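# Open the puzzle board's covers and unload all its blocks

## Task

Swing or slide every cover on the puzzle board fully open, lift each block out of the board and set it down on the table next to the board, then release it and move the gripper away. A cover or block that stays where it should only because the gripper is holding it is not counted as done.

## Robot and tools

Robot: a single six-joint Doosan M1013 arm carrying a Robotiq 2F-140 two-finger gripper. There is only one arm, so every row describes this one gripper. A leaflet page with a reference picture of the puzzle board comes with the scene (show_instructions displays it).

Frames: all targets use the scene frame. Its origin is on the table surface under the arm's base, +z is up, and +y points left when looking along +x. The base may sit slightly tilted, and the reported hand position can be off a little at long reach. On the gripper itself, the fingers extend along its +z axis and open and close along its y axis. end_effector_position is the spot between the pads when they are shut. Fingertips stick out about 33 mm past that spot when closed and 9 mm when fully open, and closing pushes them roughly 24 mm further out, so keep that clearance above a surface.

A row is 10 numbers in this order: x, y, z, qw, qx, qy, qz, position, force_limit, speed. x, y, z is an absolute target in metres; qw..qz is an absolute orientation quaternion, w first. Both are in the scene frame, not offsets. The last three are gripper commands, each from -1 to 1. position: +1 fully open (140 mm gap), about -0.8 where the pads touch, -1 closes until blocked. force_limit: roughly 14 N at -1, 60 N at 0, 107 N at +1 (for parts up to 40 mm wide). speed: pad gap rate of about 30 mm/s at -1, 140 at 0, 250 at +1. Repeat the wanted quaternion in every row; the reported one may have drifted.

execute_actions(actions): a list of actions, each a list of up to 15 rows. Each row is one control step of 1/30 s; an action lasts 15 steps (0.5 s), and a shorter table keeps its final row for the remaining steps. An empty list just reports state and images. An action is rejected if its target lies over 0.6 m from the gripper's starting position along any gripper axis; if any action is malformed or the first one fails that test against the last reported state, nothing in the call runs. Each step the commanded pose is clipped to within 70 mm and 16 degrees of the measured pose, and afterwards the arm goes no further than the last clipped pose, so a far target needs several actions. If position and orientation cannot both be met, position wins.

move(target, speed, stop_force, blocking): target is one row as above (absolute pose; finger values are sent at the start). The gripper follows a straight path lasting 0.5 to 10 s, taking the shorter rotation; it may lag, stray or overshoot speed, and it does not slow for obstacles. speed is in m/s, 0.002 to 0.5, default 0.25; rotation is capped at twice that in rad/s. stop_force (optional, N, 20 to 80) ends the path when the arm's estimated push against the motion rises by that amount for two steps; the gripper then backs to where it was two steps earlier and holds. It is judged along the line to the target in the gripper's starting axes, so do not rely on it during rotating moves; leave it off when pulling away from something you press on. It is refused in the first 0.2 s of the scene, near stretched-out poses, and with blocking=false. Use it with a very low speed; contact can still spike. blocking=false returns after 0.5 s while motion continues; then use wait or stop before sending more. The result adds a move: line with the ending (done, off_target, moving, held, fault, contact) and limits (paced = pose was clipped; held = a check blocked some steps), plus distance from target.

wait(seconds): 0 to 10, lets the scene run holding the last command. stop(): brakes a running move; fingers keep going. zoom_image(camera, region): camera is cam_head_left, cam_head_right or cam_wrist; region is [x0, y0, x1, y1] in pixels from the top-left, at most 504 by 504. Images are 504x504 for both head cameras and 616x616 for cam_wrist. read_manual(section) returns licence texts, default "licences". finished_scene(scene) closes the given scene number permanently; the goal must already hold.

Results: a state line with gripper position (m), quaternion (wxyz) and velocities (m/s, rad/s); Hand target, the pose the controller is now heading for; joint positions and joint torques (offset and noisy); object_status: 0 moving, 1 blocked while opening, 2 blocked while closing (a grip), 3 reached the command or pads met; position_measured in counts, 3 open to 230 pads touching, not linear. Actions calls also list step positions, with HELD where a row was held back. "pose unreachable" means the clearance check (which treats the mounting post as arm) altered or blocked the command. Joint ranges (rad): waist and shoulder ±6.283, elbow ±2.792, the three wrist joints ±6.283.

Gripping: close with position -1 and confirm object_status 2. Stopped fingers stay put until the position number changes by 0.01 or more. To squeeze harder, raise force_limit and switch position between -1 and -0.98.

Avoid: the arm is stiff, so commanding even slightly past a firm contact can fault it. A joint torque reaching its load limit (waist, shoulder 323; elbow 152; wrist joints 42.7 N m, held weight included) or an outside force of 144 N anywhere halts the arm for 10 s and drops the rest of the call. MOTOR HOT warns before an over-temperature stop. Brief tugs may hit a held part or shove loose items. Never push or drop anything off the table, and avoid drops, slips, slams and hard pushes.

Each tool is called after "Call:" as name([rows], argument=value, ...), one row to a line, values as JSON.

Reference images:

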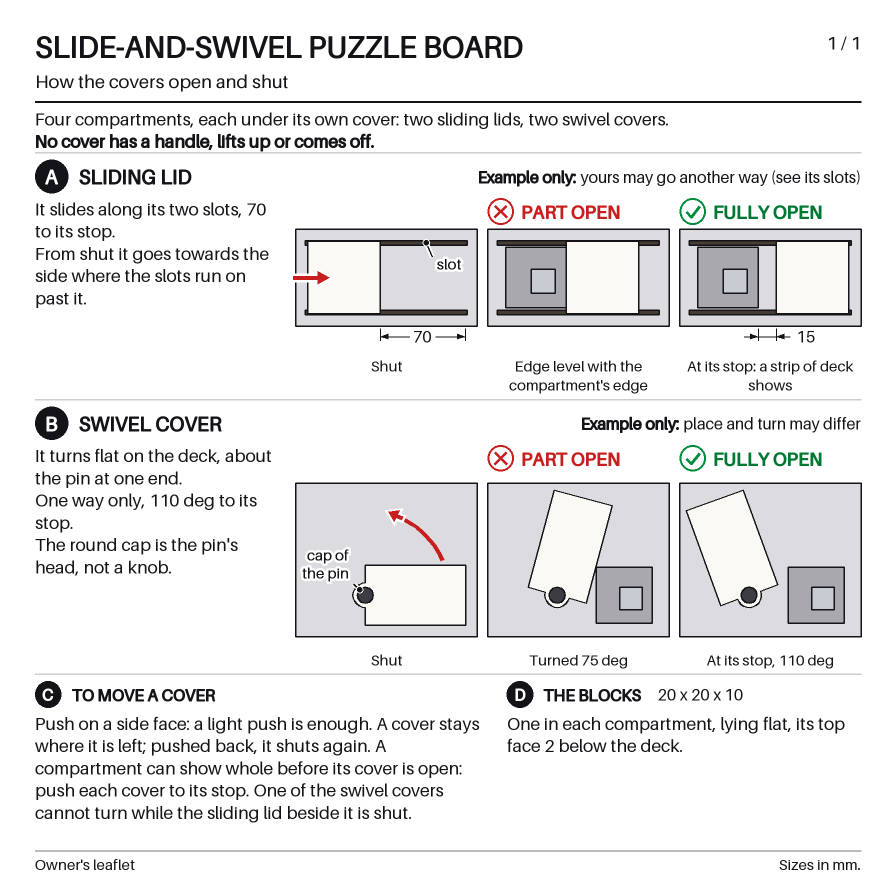

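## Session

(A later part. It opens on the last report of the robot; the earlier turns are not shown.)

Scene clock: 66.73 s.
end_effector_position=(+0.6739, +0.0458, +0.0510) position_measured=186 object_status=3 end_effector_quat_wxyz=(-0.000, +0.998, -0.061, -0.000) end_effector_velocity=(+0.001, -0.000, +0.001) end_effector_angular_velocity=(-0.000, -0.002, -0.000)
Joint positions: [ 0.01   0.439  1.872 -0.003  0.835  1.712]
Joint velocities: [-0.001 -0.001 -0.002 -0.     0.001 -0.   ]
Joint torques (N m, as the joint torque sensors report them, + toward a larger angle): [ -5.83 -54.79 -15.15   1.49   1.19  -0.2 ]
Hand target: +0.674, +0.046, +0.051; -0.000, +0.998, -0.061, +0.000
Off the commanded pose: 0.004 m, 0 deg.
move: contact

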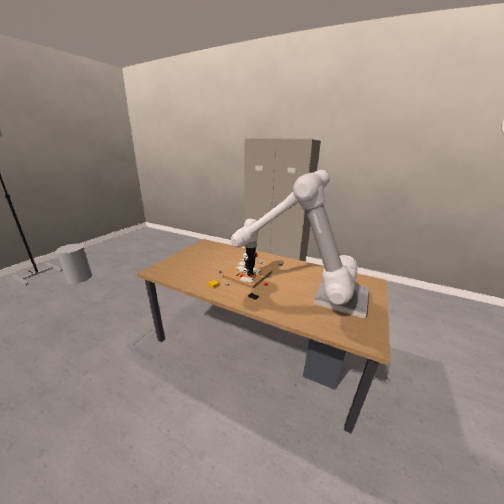

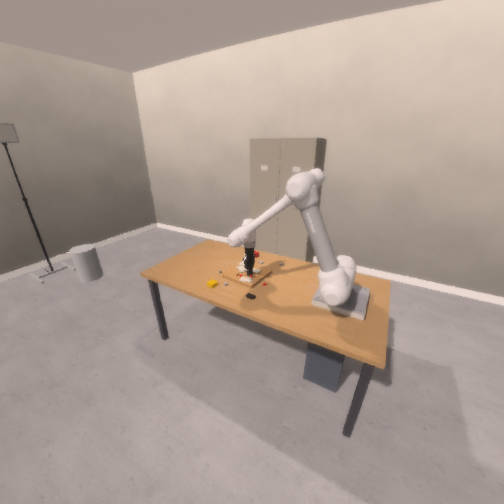

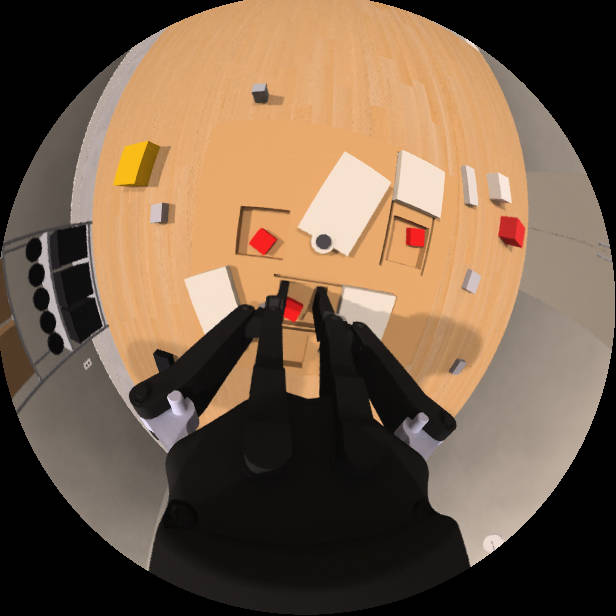

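Call:
move(target=[0.674,0.0458,0.052,0,0.998,-0.061,0,-0.62,0,-1])

Call:
move(target=[0.674,0.0458,0.056,0,0.998,-0.061,0,-0.62,0,-1])

Call:
move(target=[0.665,0.0475,0.058,0,0.998,-0.061,0,-0.45,0,0])

Call:
zoom_image(camera="cam_wrist", region=[240,230,370,360])

Scene clock: 67.60 s.
end_effector_position=(+0.6740, +0.0458, +0.0520) position_measured=208 object_status=3 end_effector_quat_wxyz=(+0.000, +0.998, -0.061, +0.000) end_effector_velocity=(+0.001, +0.000, +0.000) end_effector_angular_velocity=(+0.000, -0.002, +0.001)
Joint positions: [ 0.01   0.438  1.871 -0.003  0.837  1.712]
Joint velocities: [ 0.     0.    -0.001  0.    -0.001 -0.001]
Joint torques (N m, as the joint torque sensors report them, + toward a larger angle): [ -1.54 -70.41 -29.13   3.2    0.17   0.06]
Hand target: +0.674, +0.046, +0.052; -0.000, +0.998, -0.061, +0.000
Off the commanded pose: 0.000 m, 0 deg.
move: done

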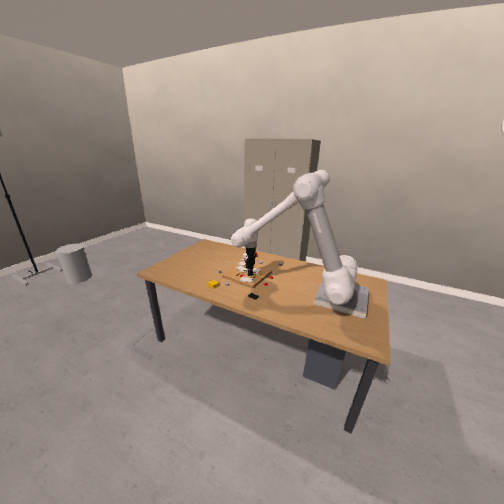

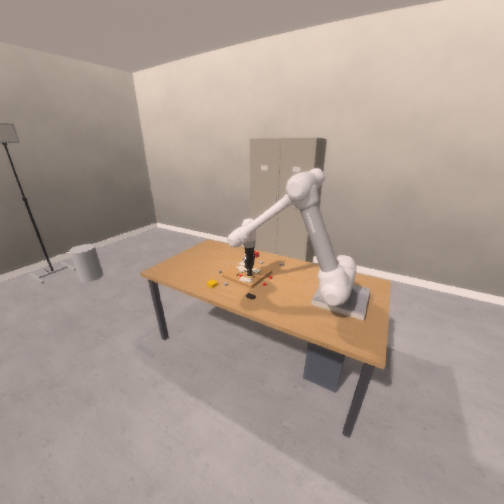

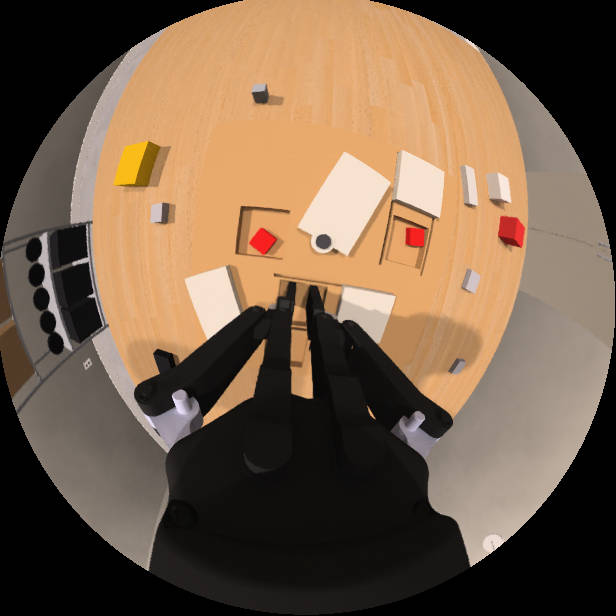

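Scene clock: 68.30 s.
end_effector_position=(+0.6740, +0.0458, +0.0560) position_measured=208 object_status=3 end_effector_quat_wxyz=(-0.000, +0.998, -0.061, -0.000) end_effector_velocity=(-0.000, -0.001, -0.000) end_effector_angular_velocity=(+0.000, +0.000, -0.002)
Joint positions: [ 0.01   0.433  1.869 -0.003  0.844  1.712]
Joint velocities: [-0.001 -0.     0.     0.    -0.    -0.   ]
Joint torques (N m, as the joint torque sensors report them, + toward a larger angle): [ -1.03 -69.43 -29.08   3.16   0.28  -0.02]
Hand target: +0.674, +0.046, +0.056; -0.000, +0.998, -0.061, -0.000
Off the commanded pose: 0.000 m, 0 deg.
move: done

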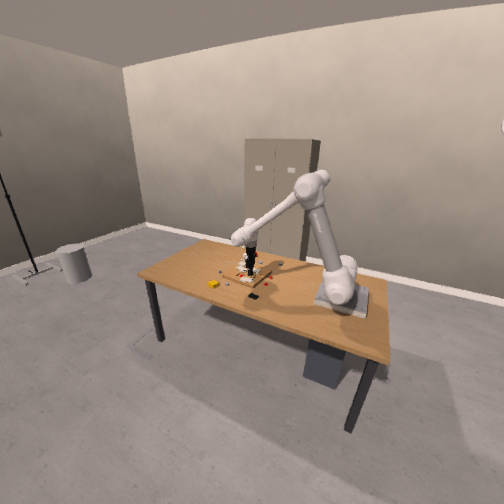

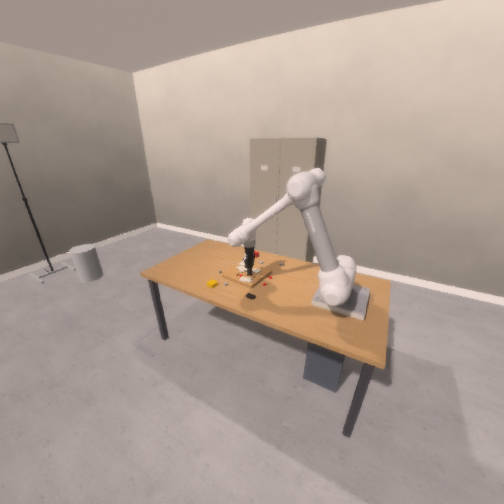

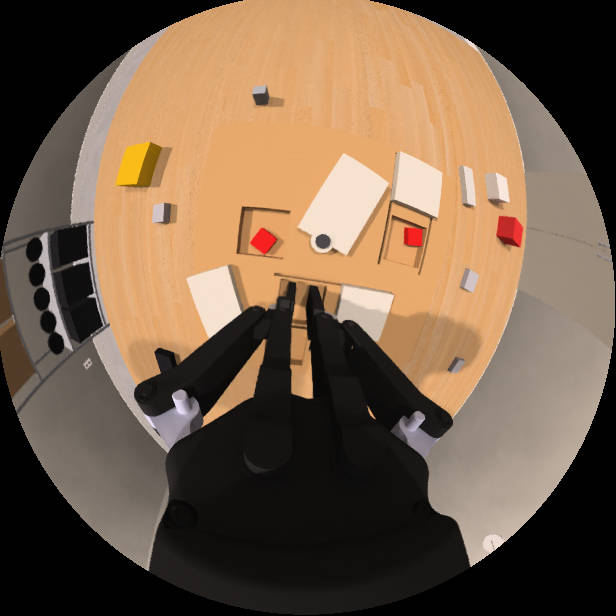

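Scene clock: 69.00 s.
end_effector_position=(+0.6650, +0.0475, +0.0580) position_measured=186 object_status=3 end_effector_quat_wxyz=(-0.000, +0.998, -0.061, -0.000) end_effector_velocity=(-0.000, -0.001, -0.000) end_effector_angular_velocity=(-0.000, +0.000, +0.002)
Joint positions: [ 0.012  0.42   1.886 -0.003  0.84   1.715]
Joint velocities: [-0.001 -0.     0.001 -0.    -0.    -0.002]
Joint torques (N m, as the joint torque sensors report them, + toward a larger angle): [ -1.47 -68.15 -28.77   3.37  -0.13   0.26]
Hand target: +0.665, +0.047, +0.058; +0.000, +0.998, -0.061, -0.000
Off the commanded pose: 0.000 m, 0 deg.
move: done

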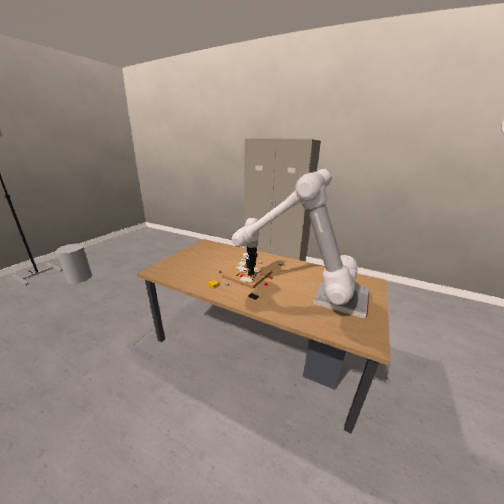

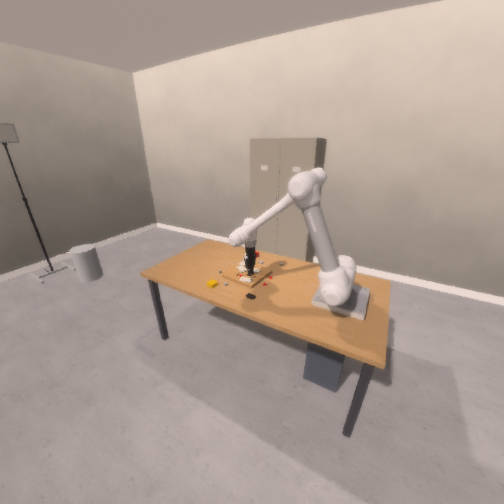

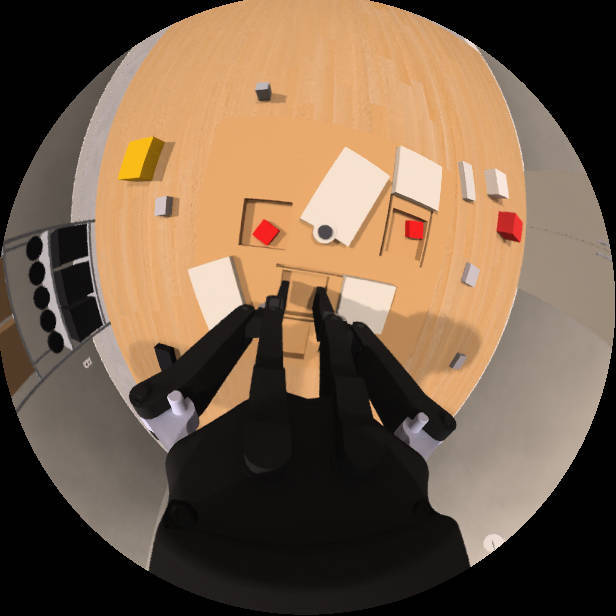

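Region (240, 230, 370, 360) of cam_wrist's 616x616 image, scaled by 3.877, with more detail than that image has.

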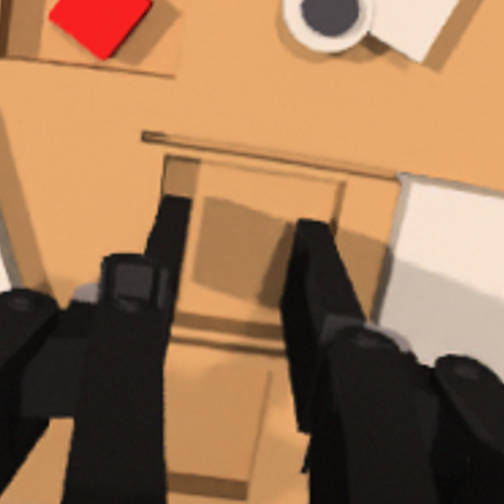

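Call:
move(target=[0.69,0.07,0.075,0,0.998,-0.061,0,-0.44,0,0])

Call:
move(target=[0.732,0.087,0.059,0,0.998,-0.061,0,-0.44,0,0])

Call:
zoom_image(camera="cam_wrist", region=[240,230,370,360])

Scene clock: 69.80 s.
end_effector_position=(+0.6900, +0.0700, +0.0750) position_measured=185 object_status=3 end_effector_quat_wxyz=(-0.000, +0.998, -0.061, -0.000) end_effector_velocity=(+0.000, -0.000, +0.000) end_effector_angular_velocity=(+0.000, -0.000, -0.001)
Joint positions: [ 0.044  0.436  1.821 -0.002  0.89   1.747]
Joint velocities: [-0.001 -0.    -0.001  0.     0.001  0.   ]
Joint torques (N m, as the joint torque sensors report them, + toward a larger angle): [ -3.04 -73.77 -31.     3.53   0.01  -0.09]
Hand target: +0.690, +0.070, +0.075; +0.000, +0.998, -0.061, -0.000
Off the commanded pose: 0.000 m, 0 deg.
move: done

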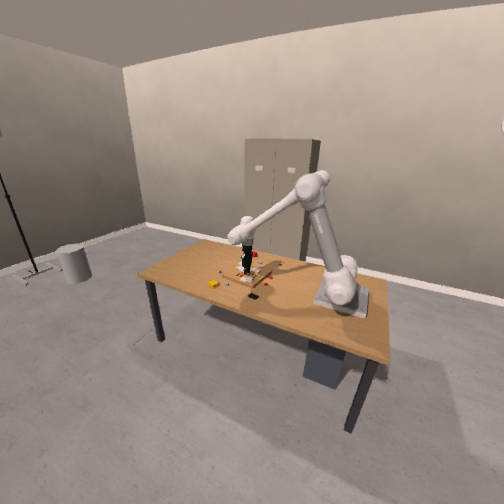

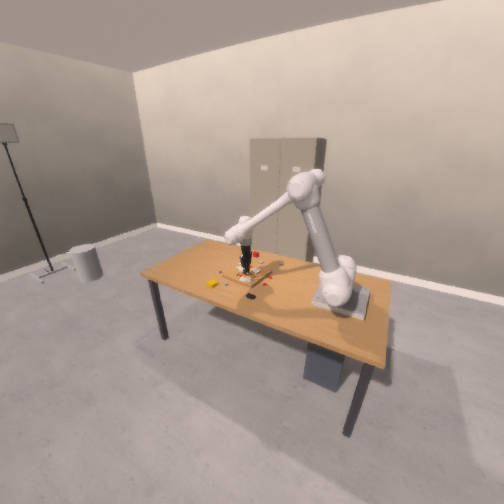

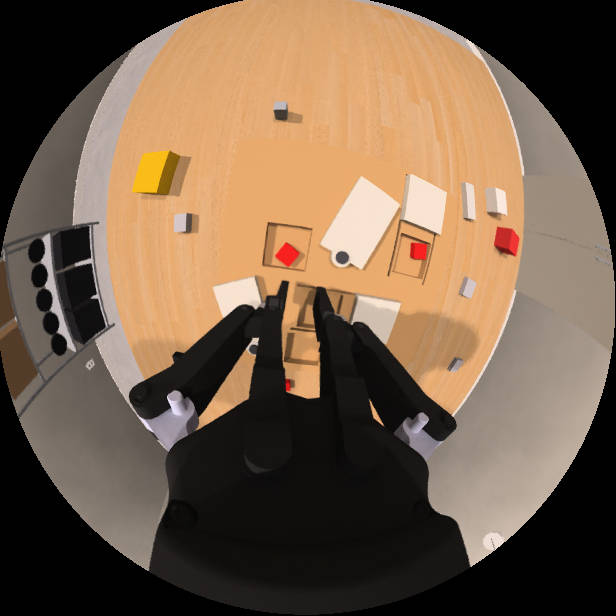

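Scene clock: 70.50 s.
end_effector_position=(+0.7320, +0.0870, +0.0590) position_measured=185 object_status=3 end_effector_quat_wxyz=(+0.000, +0.998, -0.061, +0.000) end_effector_velocity=(-0.000, -0.001, -0.001) end_effector_angular_velocity=(-0.000, +0.001, -0.001)
Joint positions: [ 0.064  0.508  1.738 -0.002  0.899  1.767]
Joint velocities: [-0.001  0.     0.    -0.     0.     0.   ]
Joint torques (N m, as the joint torque sensors report them, + toward a larger angle): [ -2.26 -79.57 -30.22   3.32   0.16   0.02]
Hand target: +0.732, +0.087, +0.059; +0.000, +0.998, -0.061, -0.000
Off the commanded pose: 0.000 m, 0 deg.
move: done

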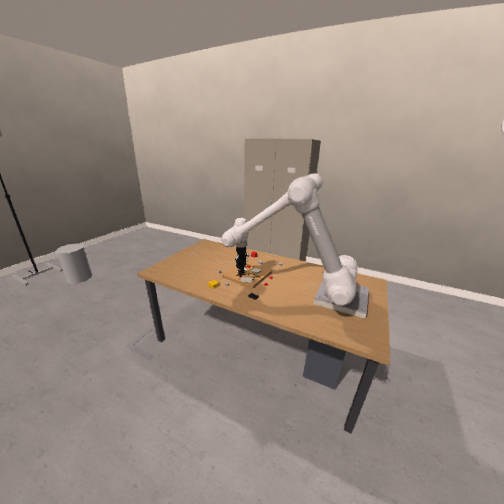

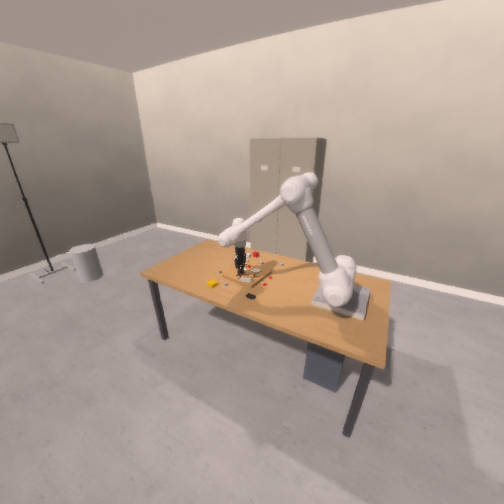

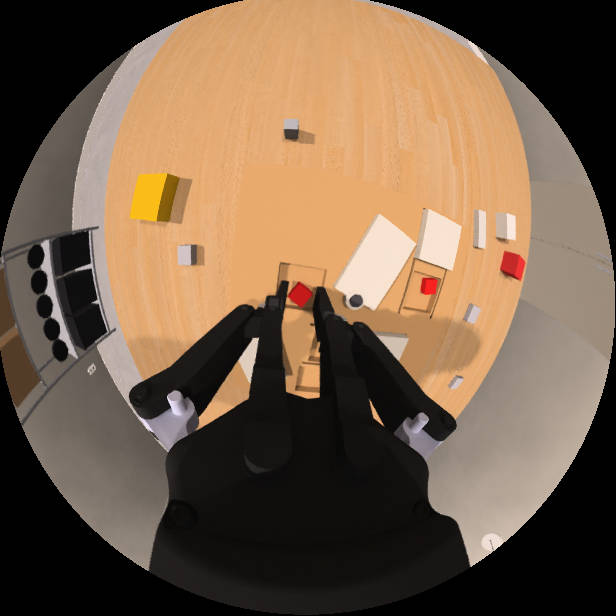

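Region (240, 230, 370, 360) of cam_wrist's 616x616 image, scaled by 3.877, with more detail than that image has.

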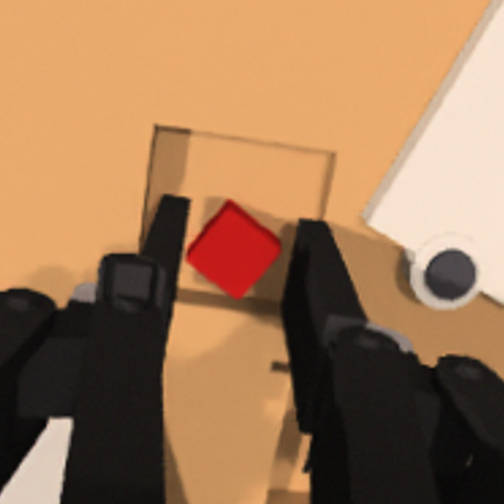

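Call:
move(target=[0.733,0.0885,0.058,0,0.998,-0.061,0,-0.44,0,0])

Call:
move(target=[0.733,0.0885,0.047,0,0.998,-0.061,0,-0.44,0,0], speed=0.005, stop_force=20)

Scene clock: 71.30 s.
end_effector_position=(+0.7330, +0.0885, +0.0580) position_measured=185 object_status=3 end_effector_quat_wxyz=(+0.000, +0.998, -0.061, +0.000) end_effector_velocity=(+0.001, -0.000, +0.000) end_effector_angular_velocity=(-0.000, -0.001, +0.002)
Joint positions: [ 0.066  0.511  1.736 -0.002  0.899  1.768]
Joint velocities: [-0.001  0.    -0.001 -0.     0.    -0.003]
Joint torques (N m, as the joint torque sensors report them, + toward a larger angle): [ -3.05 -77.31 -30.93   3.48  -0.14   0.18]
Hand target: +0.733, +0.089, +0.058; +0.000, +0.998, -0.061, -0.000
Off the commanded pose: 0.000 m, 0 deg.
move: done

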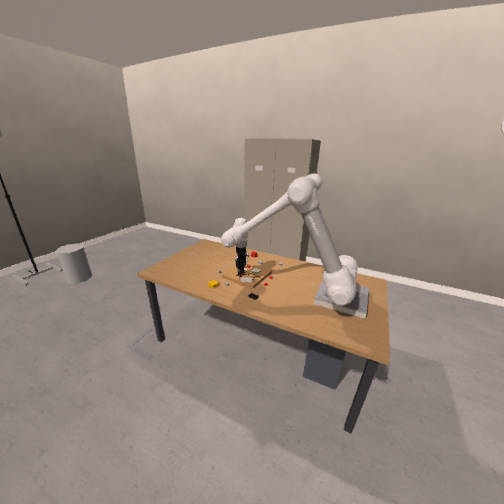

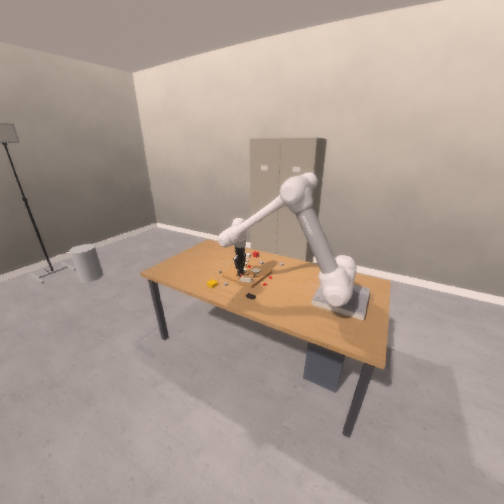

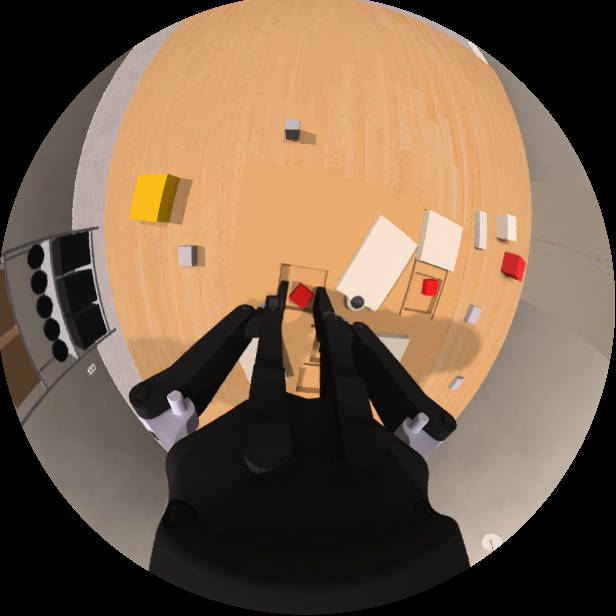

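Scene clock: 73.73 s.
end_effector_position=(+0.7330, +0.0885, +0.0470) position_measured=185 object_status=3 end_effector_quat_wxyz=(-0.000, +0.998, -0.061, -0.000) end_effector_velocity=(-0.001, -0.001, -0.001) end_effector_angular_velocity=(-0.000, +0.001, +0.001)
Joint positions: [ 0.066  0.522  1.742 -0.002  0.882  1.768]
Joint velocities: [-0.001  0.     0.001 -0.    -0.    -0.001]
Joint torques (N m, as the joint torque sensors report them, + toward a larger angle): [ -1.09 -79.82 -30.26   3.93   0.14  -0.39]
Hand target: +0.733, +0.088, +0.047; +0.000, +0.998, -0.061, +0.000
Off the commanded pose: 0.000 m, 0 deg.
move: done

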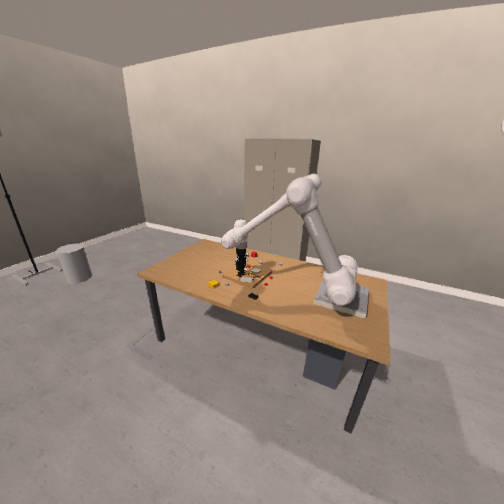

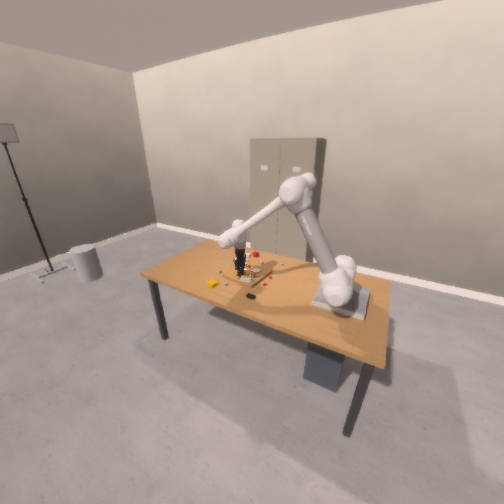

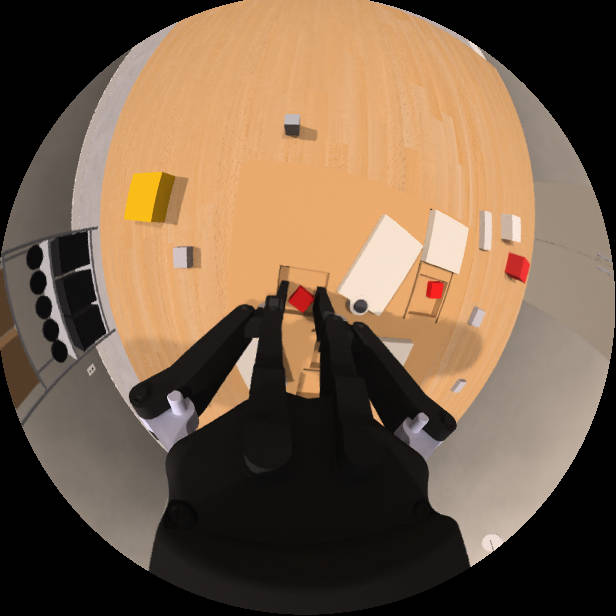

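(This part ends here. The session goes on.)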